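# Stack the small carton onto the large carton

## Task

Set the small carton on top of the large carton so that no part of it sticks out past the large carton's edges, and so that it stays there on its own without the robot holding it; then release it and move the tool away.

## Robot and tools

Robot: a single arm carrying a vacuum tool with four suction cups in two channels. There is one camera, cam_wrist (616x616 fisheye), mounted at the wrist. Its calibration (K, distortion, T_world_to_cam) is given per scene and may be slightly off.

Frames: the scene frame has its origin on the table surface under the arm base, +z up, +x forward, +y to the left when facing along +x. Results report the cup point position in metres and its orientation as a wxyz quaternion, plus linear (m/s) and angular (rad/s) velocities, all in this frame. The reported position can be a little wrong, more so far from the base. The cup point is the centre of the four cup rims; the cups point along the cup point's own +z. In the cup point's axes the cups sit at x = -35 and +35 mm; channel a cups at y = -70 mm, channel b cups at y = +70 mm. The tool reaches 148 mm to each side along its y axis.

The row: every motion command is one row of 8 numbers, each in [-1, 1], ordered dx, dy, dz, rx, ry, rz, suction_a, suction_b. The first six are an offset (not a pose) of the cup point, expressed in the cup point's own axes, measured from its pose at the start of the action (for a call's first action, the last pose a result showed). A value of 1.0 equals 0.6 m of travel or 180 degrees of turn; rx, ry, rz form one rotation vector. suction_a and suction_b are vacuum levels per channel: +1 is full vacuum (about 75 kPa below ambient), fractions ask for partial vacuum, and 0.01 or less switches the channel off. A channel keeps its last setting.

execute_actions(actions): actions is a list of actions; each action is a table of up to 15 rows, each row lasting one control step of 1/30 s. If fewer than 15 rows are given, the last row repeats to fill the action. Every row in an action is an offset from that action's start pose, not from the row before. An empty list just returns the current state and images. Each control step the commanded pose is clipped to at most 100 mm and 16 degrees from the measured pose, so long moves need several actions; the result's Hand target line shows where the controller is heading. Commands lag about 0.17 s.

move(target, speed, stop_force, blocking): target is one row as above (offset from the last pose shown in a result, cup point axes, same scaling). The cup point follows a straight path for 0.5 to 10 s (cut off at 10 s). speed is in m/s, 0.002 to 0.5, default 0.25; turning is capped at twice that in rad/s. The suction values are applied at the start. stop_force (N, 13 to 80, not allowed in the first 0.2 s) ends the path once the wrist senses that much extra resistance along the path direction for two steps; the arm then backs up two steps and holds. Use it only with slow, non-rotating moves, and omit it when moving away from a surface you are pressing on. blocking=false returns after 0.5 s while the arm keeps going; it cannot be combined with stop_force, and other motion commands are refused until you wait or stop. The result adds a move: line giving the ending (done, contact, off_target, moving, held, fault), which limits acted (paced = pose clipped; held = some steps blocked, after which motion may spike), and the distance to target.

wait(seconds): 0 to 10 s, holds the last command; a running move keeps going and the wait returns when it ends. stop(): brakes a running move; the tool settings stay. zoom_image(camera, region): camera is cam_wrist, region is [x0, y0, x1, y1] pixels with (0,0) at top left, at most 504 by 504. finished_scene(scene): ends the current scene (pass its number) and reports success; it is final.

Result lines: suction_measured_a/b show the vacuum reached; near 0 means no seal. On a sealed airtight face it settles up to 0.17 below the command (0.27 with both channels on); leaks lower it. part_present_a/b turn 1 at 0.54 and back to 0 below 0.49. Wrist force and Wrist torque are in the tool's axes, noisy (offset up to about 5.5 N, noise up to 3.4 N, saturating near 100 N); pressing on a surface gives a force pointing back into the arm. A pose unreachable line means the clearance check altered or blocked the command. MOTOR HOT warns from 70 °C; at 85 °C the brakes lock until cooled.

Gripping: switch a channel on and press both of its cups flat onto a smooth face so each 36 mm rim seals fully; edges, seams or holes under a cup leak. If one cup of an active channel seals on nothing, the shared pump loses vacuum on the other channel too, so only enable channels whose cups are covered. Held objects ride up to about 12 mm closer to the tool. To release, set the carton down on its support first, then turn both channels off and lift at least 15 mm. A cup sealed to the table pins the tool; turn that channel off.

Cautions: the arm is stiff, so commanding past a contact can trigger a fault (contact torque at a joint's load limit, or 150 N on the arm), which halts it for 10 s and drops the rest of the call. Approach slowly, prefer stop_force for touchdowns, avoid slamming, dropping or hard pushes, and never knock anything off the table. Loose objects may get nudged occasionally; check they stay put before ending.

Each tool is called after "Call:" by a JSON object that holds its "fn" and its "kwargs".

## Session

Call:
{"fn": "execute_actions", "kwargs": {"actions": []}}

Scene clock: 0.00 s.
end_effector_position=(+0.6305, -0.0236, +0.5108) suction_measured_a=0.01 part_present_a=0 suction_measured_b=0.01 part_present_b=0 end_effector_quat_wxyz=(-0.002, +0.719, +0.695, +0.000) end_effector_velocity=(-0.000, -0.000, -0.001) end_effector_angular_velocity=(+0.000, +0.001, -0.000)
Joint positions: [-0.282 -1.703  1.857 -1.726 -1.57  -1.853]
Joint velocities: [-0.     0.     0.001 -0.001 -0.    -0.   ]
Wrist force (N, on the end effector, along its own x y z axes, offset not removed): no reading
Wrist torque (N m, same axes, about the end effector's origin, offset not removed): no reading
Hand target: +0.631, -0.024, +0.511; -0.002, +0.719, +0.695, +0.000
camera_calibration (this result's frames):
cam_wrist: T_world_to_cam=[[-0.996986, 0.0578486, 0.0517018, 0.615809], [0.0772323, 0.803501, 0.590273, -0.292052], [-0.00739595, 0.592487, -0.805546, 0.564793], [0, 0, 0, 1]] pos_world=[0.640686, -0.135592, 0.595519]

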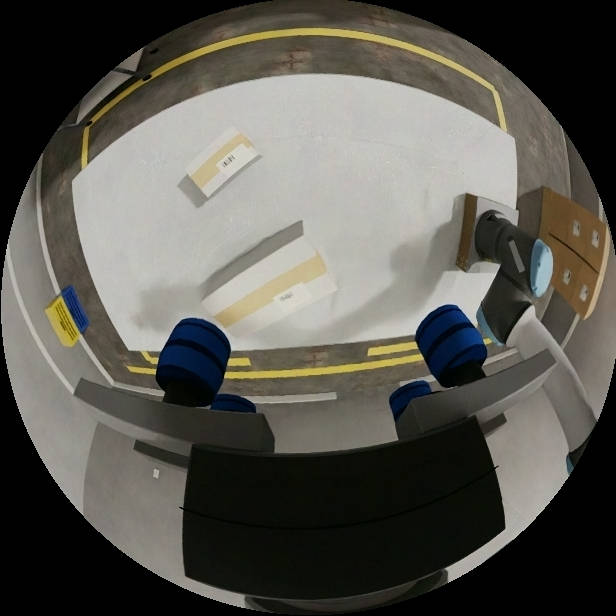

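Call:
{"fn": "zoom_image", "kwargs": {"camera": "cam_wrist", "region": [165, 115, 275, 215]}}

Call:
{"fn": "zoom_image", "kwargs": {"camera": "cam_wrist", "region": [185, 210, 355, 350]}}

Call:
{"fn": "zoom_image", "kwargs": {"camera": "cam_wrist", "region": [380, 290, 510, 420]}}

Call:
{"fn": "zoom_image", "kwargs": {"camera": "cam_wrist", "region": [140, 300, 270, 430]}}

Region (165, 115, 275, 215) of cam_wrist's 616x616 image, scaled by 4.582, with more detail than that image has; it fills the top 458 rows of this view, and the rest is white.

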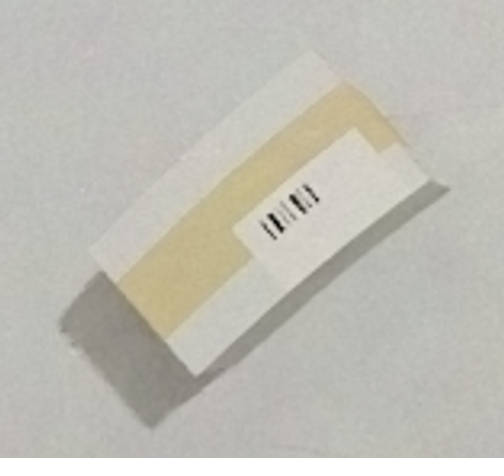

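Region (185, 210, 355, 350) of cam_wrist's 616x616 image, scaled by 2.965, with more detail than that image has; it fills the top 415 rows of this view, and the rest is white.

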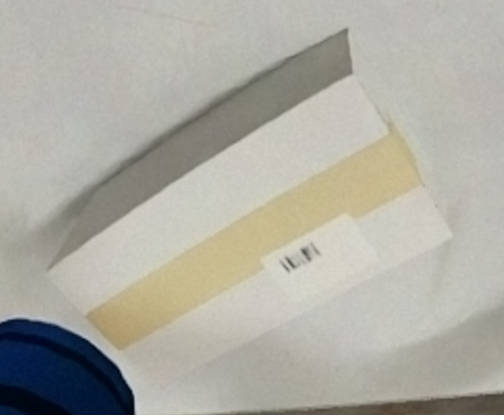

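Region (380, 290, 510, 420) of cam_wrist's 616x616 image, scaled by 3.877, with more detail than that image has.

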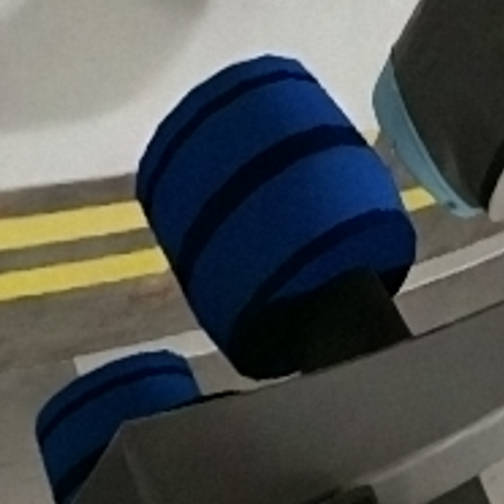

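Region (140, 300, 270, 430) of cam_wrist's 616x616 image, scaled by 3.877, with more detail than that image has.

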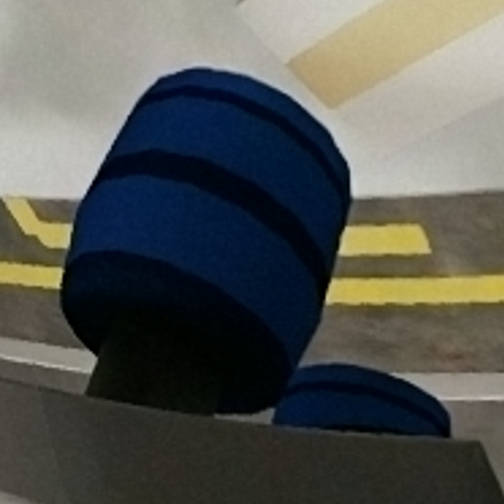

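Call:
{"fn": "move", "kwargs": {"target": [-0.18635, 0.2633, 0.67633, 0, 0, 0.3154, 0, 0], "speed": 0.5}}

Call:
{"fn": "zoom_image", "kwargs": {"camera": "cam_wrist", "region": [100, 150, 350, 420]}}

Scene clock: 121.73 s.
end_effector_position=(+0.7826, -0.1400, +0.1045) suction_measured_a=0.01 part_present_a=0 suction_measured_b=0.01 part_present_b=0 end_effector_quat_wxyz=(-0.002, +0.963, +0.270, -0.001) end_effector_velocity=(+0.002, -0.001, -0.001) end_effector_angular_velocity=(-0.001, -0.001, -0.004)
Joint positions: [-0.363 -1.097  1.951 -2.426 -1.57  -0.944]
Joint velocities: [ 0.001  0.004 -0.003 -0.002 -0.001  0.005]
Wrist force (N, on the end effector, along its own x y z axes, offset not removed): [1.0 1.6 -0.2]
Wrist torque (N m, same axes, about the end effector's origin, offset not removed): [0.41 -0.55 -0.07]
Hand target: +0.783, -0.140, +0.104; -0.002, +0.963, +0.269, -0.001
Off the commanded pose: 0.001 m, 0 deg.
move: done
camera_calibration (this result's frames):
cam_wrist: T_world_to_cam=[[-0.49807, 0.865515, 0.0530161, 0.517601], [0.716491, 0.376334, 0.587378, -0.530271], [0.488433, 0.330541, -0.807574, -0.116892], [0, 0, 0, 1]] pos_world=[0.694829, -0.209795, 0.18963]

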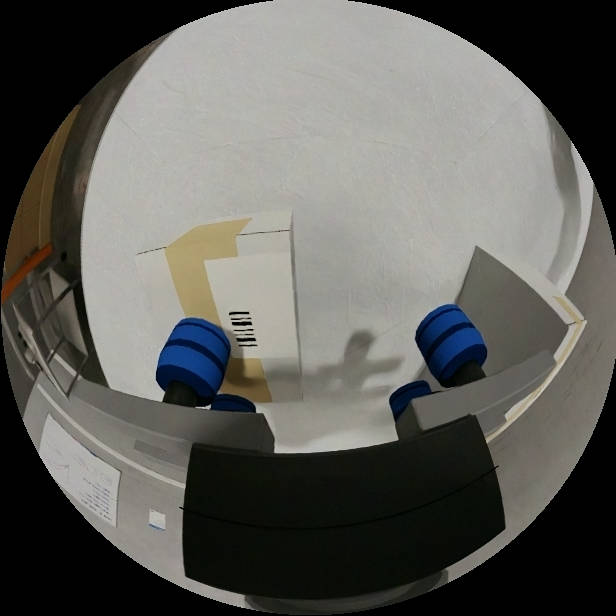

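Region (100, 150, 350, 420) of cam_wrist's 616x616 image, scaled by 1.867, with more detail than that image has; it fills the left 467 columns of this view, and the rest is white.

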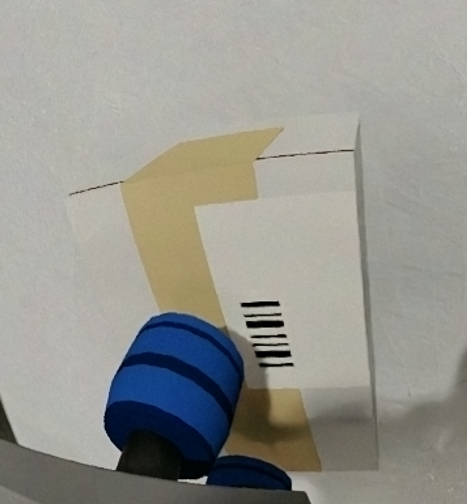

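Call:
{"fn": "execute_actions", "kwargs": {"actions": []}}

Call:
{"fn": "zoom_image", "kwargs": {"camera": "cam_wrist", "region": [125, 195, 315, 325]}}

Call:
{"fn": "zoom_image", "kwargs": {"camera": "cam_wrist", "region": [200, 300, 330, 420]}}

Call:
{"fn": "zoom_image", "kwargs": {"camera": "cam_wrist", "region": [440, 220, 610, 440]}}

Scene clock: 126.47 s.
end_effector_position=(+0.7827, -0.1400, +0.1043) suction_measured_a=0.01 part_present_a=0 suction_measured_b=0.01 part_present_b=0 end_effector_quat_wxyz=(-0.002, +0.963, +0.269, -0.001) end_effector_velocity=(+0.000, +0.000, +0.000) end_effector_angular_velocity=(-0.000, -0.001, +0.000)
Joint positions: [-0.363 -1.096  1.95  -2.426 -1.57  -0.944]
Joint velocities: [ 0.001  0.    -0.    -0.001 -0.     0.   ]
Wrist force (N, on the end effector, along its own x y z axes, offset not removed): [1.8 1.0 -1.3]
Wrist torque (N m, same axes, about the end effector's origin, offset not removed): [0.35 -0.65 -0.05]
Hand target: +0.783, -0.140, +0.104; -0.002, +0.963, +0.269, -0.001
Off the commanded pose: 0.001 m, 0 deg.
camera_calibration (this result's frames):
cam_wrist: T_world_to_cam=[[-0.497743, 0.865706, 0.0529721, 0.517477], [0.716634, 0.376093, 0.587358, -0.530386], [0.488557, 0.330315, -0.807592, -0.11724], [0, 0, 0, 1]] pos_world=[0.694941, -0.209783, 0.189432]

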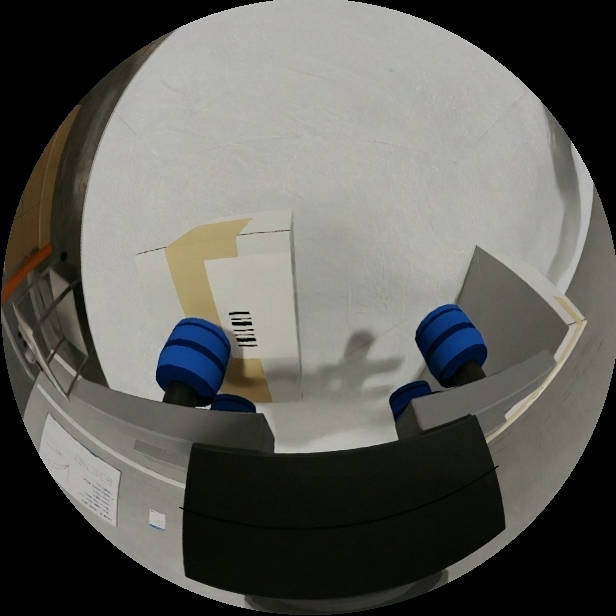

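Region (125, 195, 315, 325) of cam_wrist's 616x616 image, scaled by 2.653, with more detail than that image has; it fills the top 345 rows of this view, and the rest is white.

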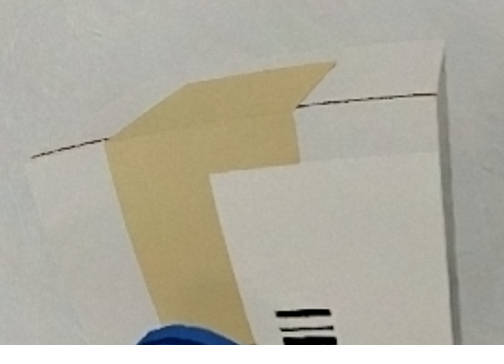

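Region (200, 300, 330, 420) of cam_wrist's 616x616 image, scaled by 3.877, with more detail than that image has; it fills the top 465 rows of this view, and the rest is white.

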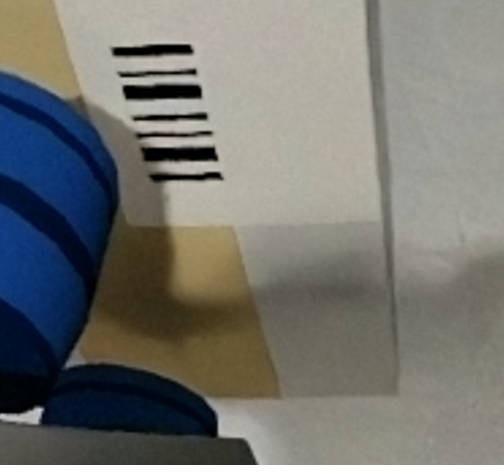

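Region (440, 220, 610, 440) of cam_wrist's 616x616 image, scaled by 2.291, with more detail than that image has; it fills the left 389 columns of this view, and the rest is white.

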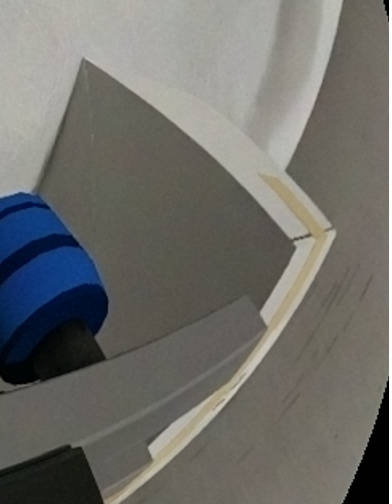

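Call:
{"fn": "execute_actions", "kwargs": {"actions": [[[-0.0002,0.0001,0.00106,0,0,0,0,1],[-0.0009,0.0003,0.00414,0,0,0,0,1],[-0.0019,0.0007,0.009,0,0,0,0,1],[-0.0031,0.001,0.01525,0,0,0,0,1],[-0.0041,0.0014,0.02237,0,0,0,0,1],[-0.0048,0.0016,0.0298,0,0,0,0,1],[-0.005,0.0017,0.03692,0,0,0,0,1],[-0.005,0.0017,0.04317,0,0,0,0,1],[-0.005,0.0017,0.04803,0,0,0,0,1],[-0.005,0.0017,0.05111,0,0,0,0,1],[-0.005,0.0017,0.05217,0,0,0,0,1]]]}}

Scene clock: 166.10 s.
end_effector_position=(+0.7805, -0.1422, +0.0757) suction_measured_a=0.01 part_present_a=0 suction_measured_b=0.14 part_present_b=0 end_effector_quat_wxyz=(-0.002, +0.963, +0.269, -0.001) end_effector_velocity=(+0.001, -0.001, -0.027) end_effector_angular_velocity=(-0.001, -0.003, +0.001)
Joint positions: [-0.367 -1.06   1.963 -2.475 -1.57  -0.947]
Joint velocities: [-0.001  0.038  0.007 -0.048  0.    -0.002]
Wrist force (N, on the end effector, along its own x y z axes, offset not removed): [0.7 1.1 3.8]
Wrist torque (N m, same axes, about the end effector's origin, offset not removed): [0.56 -0.43 0.02]
Hand target: +0.781, -0.142, +0.073; -0.002, +0.963, +0.269, -0.001
Off the commanded pose: 0.003 m, 0 deg.
camera_calibration (this result's frames):
cam_wrist: T_world_to_cam=[[-0.497721, 0.865702, 0.0532304, 0.519714], [0.716826, 0.376023, 0.587168, -0.511297], [0.488297, 0.330403, -0.807713, -0.138267], [0, 0, 0, 1]] pos_world=[0.692699, -0.211975, 0.160873]

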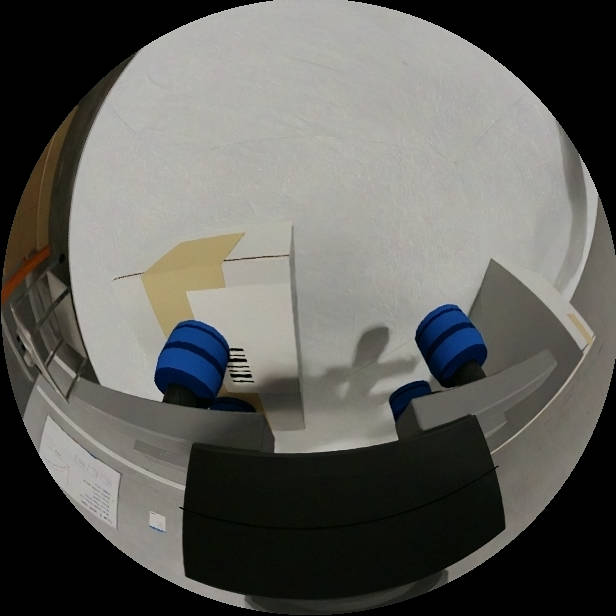

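Call:
{"fn": "execute_actions", "kwargs": {"actions": []}}

Call:
{"fn": "zoom_image", "kwargs": {"camera": "cam_wrist", "region": [90, 200, 330, 440]}}

Call:
{"fn": "zoom_image", "kwargs": {"camera": "cam_wrist", "region": [440, 220, 610, 440]}}

Scene clock: 170.13 s.
end_effector_position=(+0.7806, -0.1423, +0.0730) suction_measured_a=0.01 part_present_a=0 suction_measured_b=0.83 part_present_b=1 end_effector_quat_wxyz=(-0.002, +0.963, +0.269, -0.001) end_effector_velocity=(-0.001, +0.001, -0.000) end_effector_angular_velocity=(+0.001, +0.003, +0.001)
Joint positions: [-0.367 -1.056  1.963 -2.48  -1.57  -0.947]
Joint velocities: [ 0.    -0.     0.     0.003 -0.    -0.   ]
Wrist force (N, on the end effector, along its own x y z axes, offset not removed): [1.1 2.7 4.4]
Wrist torque (N m, same axes, about the end effector's origin, offset not removed): [0.85 -0.54 -0.02]
Hand target: +0.781, -0.142, +0.073; -0.002, +0.963, +0.269, -0.001
Off the commanded pose: 0.000 m, 0 deg.
camera_calibration (this result's frames):
cam_wrist: T_world_to_cam=[[-0.49774, 0.865706, 0.0529938, 0.520068], [0.716653, 0.376089, 0.587338, -0.509594], [0.488531, 0.33032, -0.807605, -0.140626], [0, 0, 0, 1]] pos_world=[0.692761, -0.212122, 0.158173]

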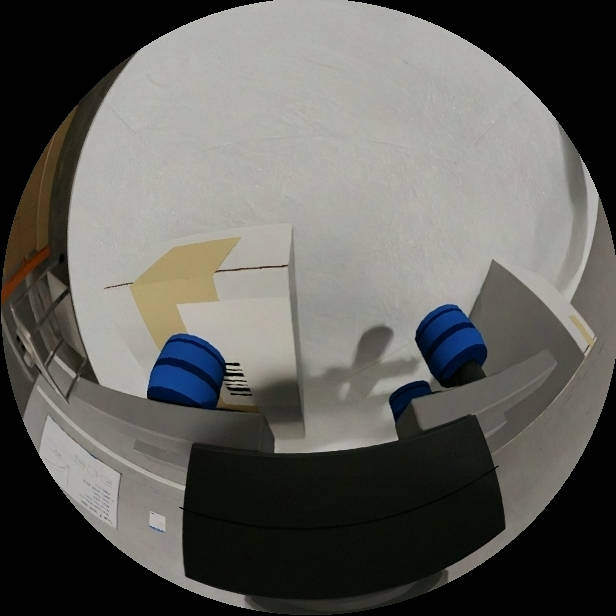

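Region (90, 200, 330, 440) of cam_wrist's 616x616 image, scaled by 2.100, with more detail than that image has.

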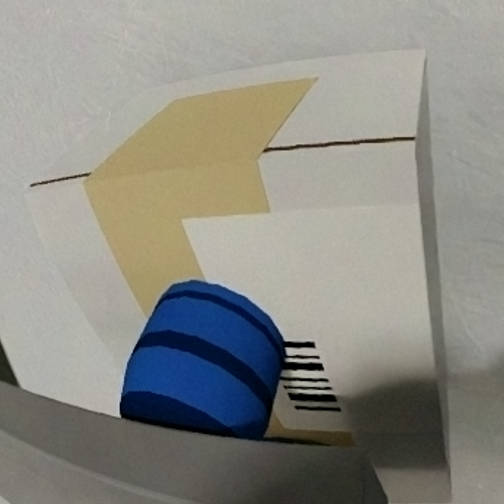

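Region (440, 220, 610, 440) of cam_wrist's 616x616 image, scaled by 2.291, with more detail than that image has; it fills the left 389 columns of this view, and the rest is white.

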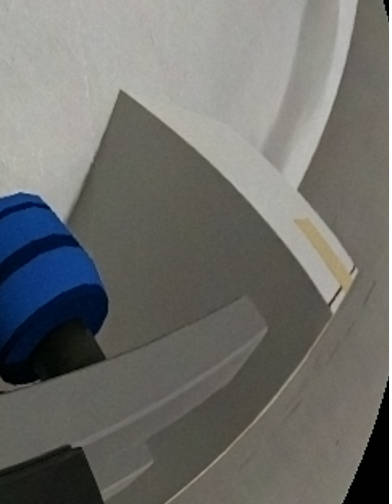

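Call:
{"fn": "execute_actions", "kwargs": {"actions": [[[0,0,-0.00095,0,0,0,0,1],[0,0,-0.00377,0,0,0,0,1],[0,0,-0.00844,0,0,0,0,1],[0,0,-0.01489,0,0,0,0,1],[0,0,-0.02303,0,0,0,0,1],[0.00032,-0.00092,-0.03275,0,0,0.00004,0,1],[0.00129,-0.00367,-0.04393,0,0,0.00017,0,1],[0.00289,-0.00824,-0.0564,0,0,0.00039,0,1],[0.00511,-0.01458,-0.07,0,0,0.00069,0,1],[0.00794,-0.02267,-0.08455,0,0,0.00108,0,1],[0.01137,-0.03244,-0.09985,0,0,0.00154,0,1],[0.01535,-0.04383,-0.11569,0,0,0.00208,0,1],[0.01988,-0.05676,-0.13186,0,0,0.00269,0,1],[0.02492,-0.07113,-0.14814,0,0,0.00338,0,1],[0.03043,-0.08686,-0.16431,0,0,0.00412,0,1]],[[0.02389,-0.06936,-0.08315,0,0,0.00329,0,1],[0.03014,-0.0875,-0.09845,0,0,0.00415,0,1],[0.03674,-0.10665,-0.113,0,0,0.00505,0,1],[0.04363,-0.12667,-0.1266,0,0,0.006,0,1],[0.05078,-0.14743,-0.13907,0,0,0.00699,0,1],[0.05814,-0.16879,-0.15025,0,0,0.008,0,1],[0.06566,-0.19061,-0.15997,0,0,0.00903,0,1],[0.07327,-0.21272,-0.16811,0,0,0.01008,0,1],[0.08094,-0.23499,-0.17456,0,0,0.01114,0,1],[0.08862,-0.25726,-0.17923,0,0,0.01219,0,1],[0.09623,-0.27937,-0.18205,0,0,0.01324,0,1],[0.10375,-0.30119,-0.183,0,0,0.01427,0,1],[0.1111,-0.32255,-0.183,0,0,0.01529,0,1],[0.11826,-0.34331,-0.183,0,0,0.01627,0,1],[0.12515,-0.36333,-0.18272,0,0,0.01722,0,1]],[[0.03431,-0.11423,-0.00796,0,0,0.00534,0,1],[0.03982,-0.1326,-0.00662,0,0,0.0062,0,1],[0.045,-0.14983,-0.00483,0,0,0.00701,0,1],[0.04979,-0.16579,-0.0027,0,0,0.00776,0,1],[0.05418,-0.18038,-0.00032,0,0,0.00844,0,1],[0.05812,-0.1935,0.00218,0,0,0.00905,0,1],[0.06159,-0.20506,0.00468,0,0,0.00959,0,1],[0.06456,-0.21497,0.00706,0,0,0.01006,0,1],[0.06703,-0.22318,0.00919,0,0,0.01044,0,1],[0.06896,-0.22962,0.01098,0,0,0.01074,0,1],[0.07035,-0.23426,0.01232,0,0,0.01096,0,1],[0.07119,-0.23705,0.01315,0,0,0.01109,0,1],[0.07147,-0.23798,0.01343,0,0,0.01113,0,1]]]}}

Scene clock: 291.63 s.
end_effector_position=(+0.7105, +0.1853, +0.2292) suction_measured_a=0.01 part_present_a=0 suction_measured_b=0.83 part_present_b=1 end_effector_quat_wxyz=(-0.003, +0.972, +0.234, +0.001) end_effector_velocity=(-0.015, +0.081, -0.019) end_effector_angular_velocity=(-0.006, +0.005, -0.024)
Joint positions: [ 0.05  -1.331  2.007 -2.251 -1.567 -0.457]
Joint velocities: [ 0.116  0.031 -0.    -0.026 -0.007  0.14 ]
Wrist force (N, on the end effector, along its own x y z axes, offset not removed): [3.0 -1.2 5.6]
Wrist torque (N m, same axes, about the end effector's origin, offset not removed): [0.32 -0.81 -0.03]
Hand target: +0.710, +0.194, +0.228; -0.003, +0.973, +0.232, +0.001
Off the commanded pose: 0.009 m, 0 deg.
camera_calibration (this result's frames):
cam_wrist: T_world_to_cam=[[-0.432719, 0.899871, 0.0546467, 0.14039], [0.741038, 0.320511, 0.59003, -0.682009], [0.513436, 0.295813, -0.80553, -0.100263], [0, 0, 0, 1]] pos_world=[0.617623, 0.121918, 0.313969]

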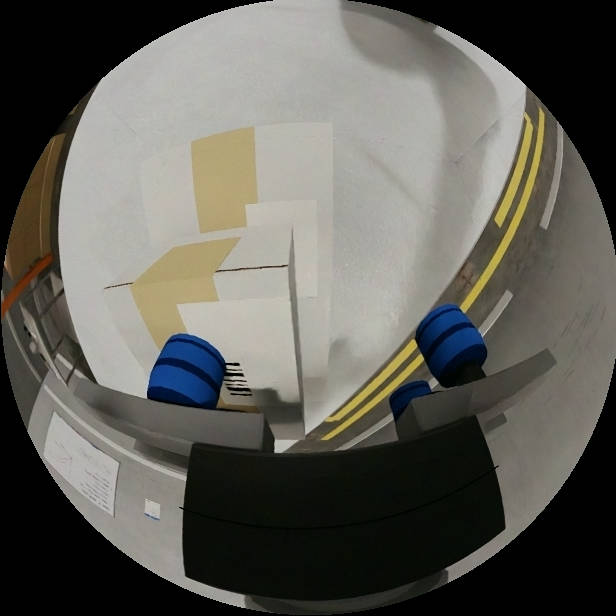

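Call:
{"fn": "execute_actions", "kwargs": {"actions": []}}

Call:
{"fn": "zoom_image", "kwargs": {"camera": "cam_wrist", "region": [95, 105, 345, 305]}}

Call:
{"fn": "zoom_image", "kwargs": {"camera": "cam_wrist", "region": [240, 210, 380, 450]}}

Scene clock: 295.53 s.
end_effector_position=(+0.7095, +0.1935, +0.2277) suction_measured_a=0.01 part_present_a=0 suction_measured_b=0.83 part_present_b=1 end_effector_quat_wxyz=(-0.003, +0.973, +0.232, +0.001) end_effector_velocity=(-0.001, +0.000, -0.000) end_effector_angular_velocity=(-0.000, +0.002, +0.001)
Joint positions: [ 0.062 -1.327  2.006 -2.254 -1.568 -0.442]
Joint velocities: [ 0.001  0.    -0.     0.002 -0.    -0.001]
Wrist force (N, on the end effector, along its own x y z axes, offset not removed): [3.0 1.3 5.7]
Wrist torque (N m, same axes, about the end effector's origin, offset not removed): [0.54 -0.75 0.05]
Hand target: +0.710, +0.194, +0.228; -0.003, +0.973, +0.232, +0.001
Off the commanded pose: 0.000 m, 0 deg.
camera_calibration (this result's frames):
cam_wrist: T_world_to_cam=[[-0.430198, 0.901122, 0.0539302, 0.130763], [0.741798, 0.318826, 0.589988, -0.683199], [0.514457, 0.293817, -0.805609, -0.103779], [0, 0, 0, 1]] pos_world=[0.616439, 0.13048, 0.312422]

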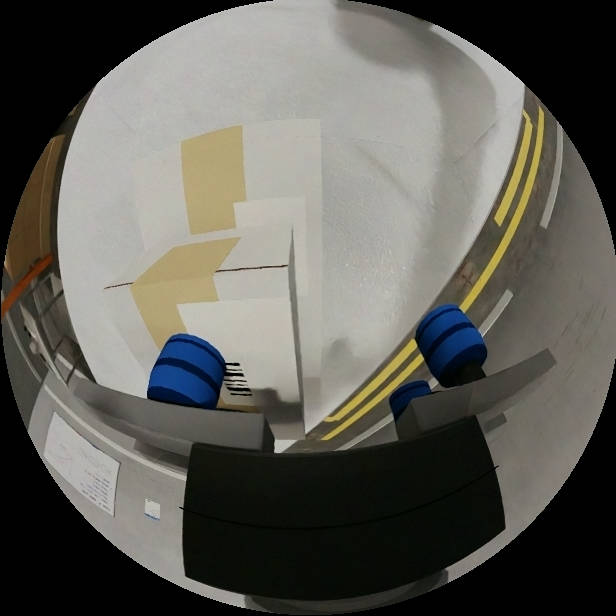

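Region (95, 105, 345, 305) of cam_wrist's 616x616 image, scaled by 2.016, with more detail than that image has; it fills the top 403 rows of this view, and the rest is white.

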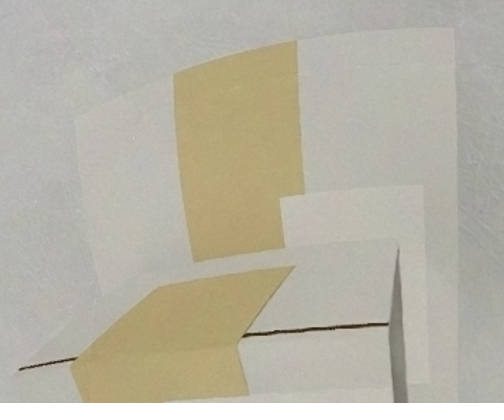

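Region (240, 210, 380, 450) of cam_wrist's 616x616 image, scaled by 2.100, with more detail than that image has; it fills the left 294 columns of this view, and the rest is white.

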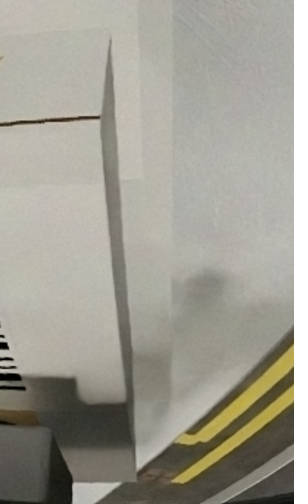

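Call:
{"fn": "move", "kwargs": {"target": [0, 0.007, 0.02, 0, 0, 0, 0, 1], "speed": 0.012, "stop_force": 13}}

Scene clock: 344.57 s.
end_effector_position=(+0.7109, +0.1906, +0.2186) suction_measured_a=0.01 part_present_a=0 suction_measured_b=0.83 part_present_b=1 end_effector_quat_wxyz=(-0.003, +0.973, +0.232, +0.001) end_effector_velocity=(-0.002, +0.001, +0.001) end_effector_angular_velocity=(-0.000, +0.005, +0.000)
Joint positions: [ 0.057 -1.316  2.011 -2.271 -1.568 -0.446]
Joint velocities: [ 0.002 -0.003 -0.     0.009  0.     0.002]
Wrist force (N, on the end effector, along its own x y z axes, offset not removed): [8.3 4.9 -24.0]
Wrist torque (N m, same axes, about the end effector's origin, offset not removed): [-1.36 -0.83 -0.47]
Hand target: +0.711, +0.191, +0.219; -0.003, +0.973, +0.232, +0.001
Off the commanded pose: 0.003 m, 0 deg.
move: contact
camera_calibration (this result's frames):
cam_wrist: T_world_to_cam=[[-0.430272, 0.901092, 0.0538477, 0.134553], [0.741773, 0.318942, 0.589957, -0.67794], [0.514431, 0.293785, -0.805637, -0.11094], [0, 0, 0, 1]] pos_world=[0.617843, 0.127572, 0.303333]

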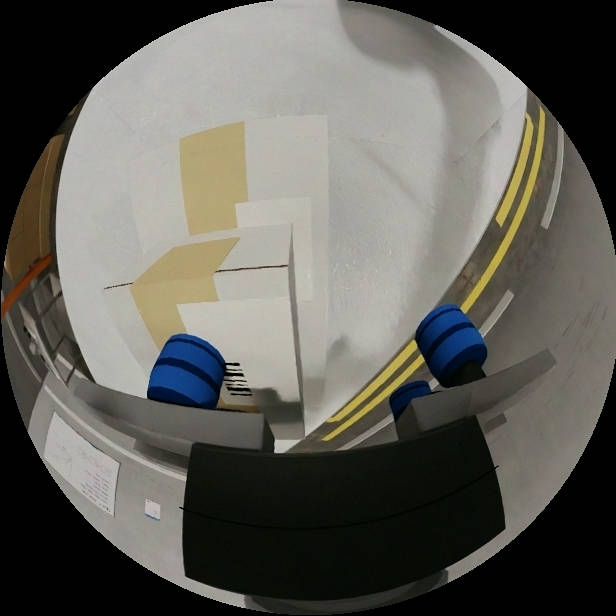

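Call:
{"fn": "execute_actions", "kwargs": {"actions": []}}

Scene clock: 361.03 s.
end_effector_position=(+0.7109, +0.1909, +0.2191) suction_measured_a=0.01 part_present_a=0 suction_measured_b=0.83 part_present_b=1 end_effector_quat_wxyz=(-0.003, +0.973, +0.232, +0.001) end_effector_velocity=(+0.001, -0.000, +0.001) end_effector_angular_velocity=(+0.000, -0.001, -0.000)
Joint positions: [ 0.058 -1.317  2.011 -2.27  -1.568 -0.446]
Joint velocities: [-0.    -0.    -0.001 -0.     0.    -0.   ]
Wrist force (N, on the end effector, along its own x y z axes, offset not removed): [2.0 1.6 1.1]
Wrist torque (N m, same axes, about the end effector's origin, offset not removed): [0.21 -0.48 -0.10]
Hand target: +0.711, +0.191, +0.219; -0.003, +0.973, +0.232, +0.001
Off the commanded pose: 0.004 m, 0 deg.
camera_calibration (this result's frames):
cam_wrist: T_world_to_cam=[[-0.430201, 0.901122, 0.0539087, 0.134207], [0.741776, 0.318831, 0.590013, -0.678276], [0.514486, 0.293812, -0.805592, -0.110655], [0, 0, 0, 1]] pos_world=[0.617795, 0.12783, 0.303813]

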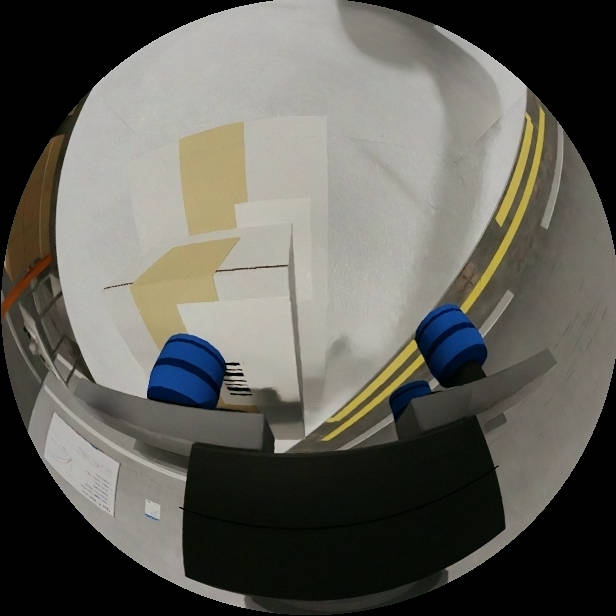

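Call:
{"fn": "execute_actions", "kwargs": {"actions": [[[0,0,0.0003,0,0,0,0,0],[0,0,0.0003,0,0,0,0,0],[0,0,0,0,0,0,0,0],[0,0,0,0,0,0,0,0],[0,0,-0.0033,0,0,0,0,0],[0,0,-0.0117,0,0,0,0,0],[0,0,-0.0267,0,0,0,0,0],[0,0,-0.0483,0,0,0,0,0],[0,0,-0.0733,0,0,0,0,0],[0,0,-0.1,0,0,0,0,0],[0,0,-0.1267,0,0,0,0,0],[0,0,-0.1517,0,0,0,0,0],[0,0,-0.175,0,0,0,0,0],[0,0,-0.1967,0,0,0,0,0],[0,0,-0.2167,0,0,0,0,0]]]}}

Scene clock: 405.40 s.
end_effector_position=(+0.7121, +0.1910, +0.2939) suction_measured_a=0.01 part_present_a=0 suction_measured_b=0.01 part_present_b=0 end_effector_quat_wxyz=(-0.002, +0.973, +0.232, +0.005) end_effector_velocity=(-0.001, +0.000, +0.389) end_effector_angular_velocity=(+0.002, -0.030, +0.001)
Joint positions: [ 0.058 -1.395  1.952 -2.14  -1.568 -0.445]
Joint velocities: [ 0.002 -0.372 -0.339  0.682  0.001  0.001]
Wrist force (N, on the end effector, along its own x y z axes, offset not removed): [1.0 1.9 2.1]
Wrist torque (N m, same axes, about the end effector's origin, offset not removed): [0.40 -0.55 -0.06]
Hand target: +0.710, +0.191, +0.347; -0.002, +0.973, +0.232, +0.004
Off the commanded pose: 0.055 m, 0 deg.
camera_calibration (this result's frames):
cam_wrist: T_world_to_cam=[[-0.430604, 0.901107, 0.0508623, 0.131813], [0.737252, 0.318678, 0.595738, -0.721757], [0.520615, 0.294026, -0.801566, -0.0566424], [0, 0, 0, 1]] pos_world=[0.618364, 0.127885, 0.377871]

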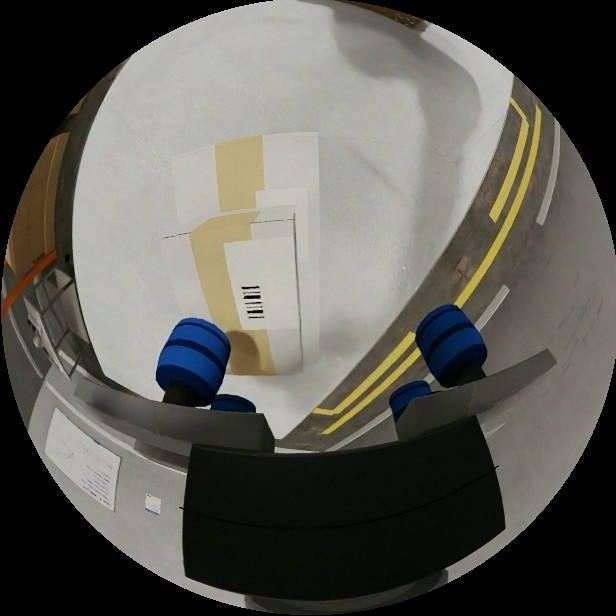

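Call:
{"fn": "execute_actions", "kwargs": {"actions": []}}

Scene clock: 409.30 s.
end_effector_position=(+0.7097, +0.1908, +0.3470) suction_measured_a=0.01 part_present_a=0 suction_measured_b=0.01 part_present_b=0 end_effector_quat_wxyz=(-0.002, +0.973, +0.232, +0.004) end_effector_velocity=(+0.000, +0.000, +0.000) end_effector_angular_velocity=(-0.000, -0.001, +0.000)
Joint positions: [ 0.058 -1.444  1.903 -2.042 -1.568 -0.445]
Joint velocities: [ 0.001  0.    -0.    -0.001 -0.     0.   ]
Wrist force (N, on the end effector, along its own x y z axes, offset not removed): [0.0 1.3 -0.3]
Wrist torque (N m, same axes, about the end effector's origin, offset not removed): [0.28 -0.36 0.00]
Hand target: +0.710, +0.191, +0.347; -0.002, +0.973, +0.232, +0.004
Off the commanded pose: 0.002 m, 0 deg.
camera_calibration (this result's frames):
cam_wrist: T_world_to_cam=[[-0.430553, 0.901114, 0.0511648, 0.128048], [0.73755, 0.318594, 0.595414, -0.751685], [0.520235, 0.294094, -0.801788, -0.0124174], [0, 0, 0, 1]] pos_world=[0.615996, 0.127748, 0.431056]

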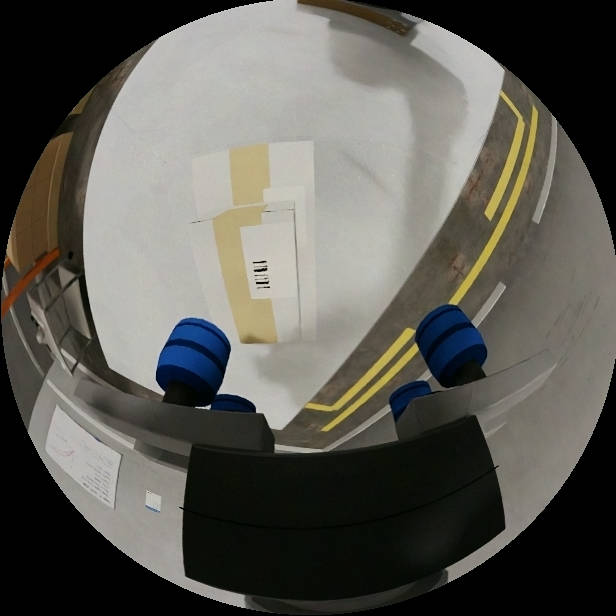

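Call:
{"fn": "zoom_image", "kwargs": {"camera": "cam_wrist", "region": [170, 120, 350, 360]}}

Region (170, 120, 350, 360) of cam_wrist's 616x616 image, scaled by 2.100, with more detail than that image has; it fills the left 378 columns of this view, and the rest is white.

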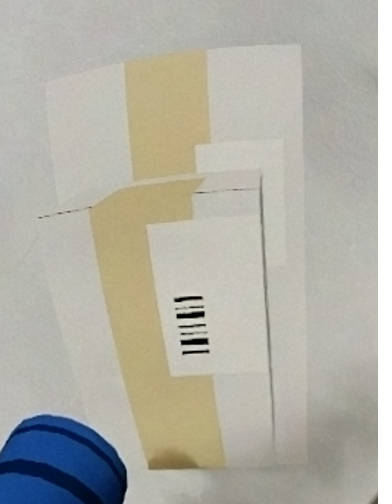

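Call:
{"fn": "finished_scene", "kwargs": {"scene": 2}}

The scene is finished: the task was done.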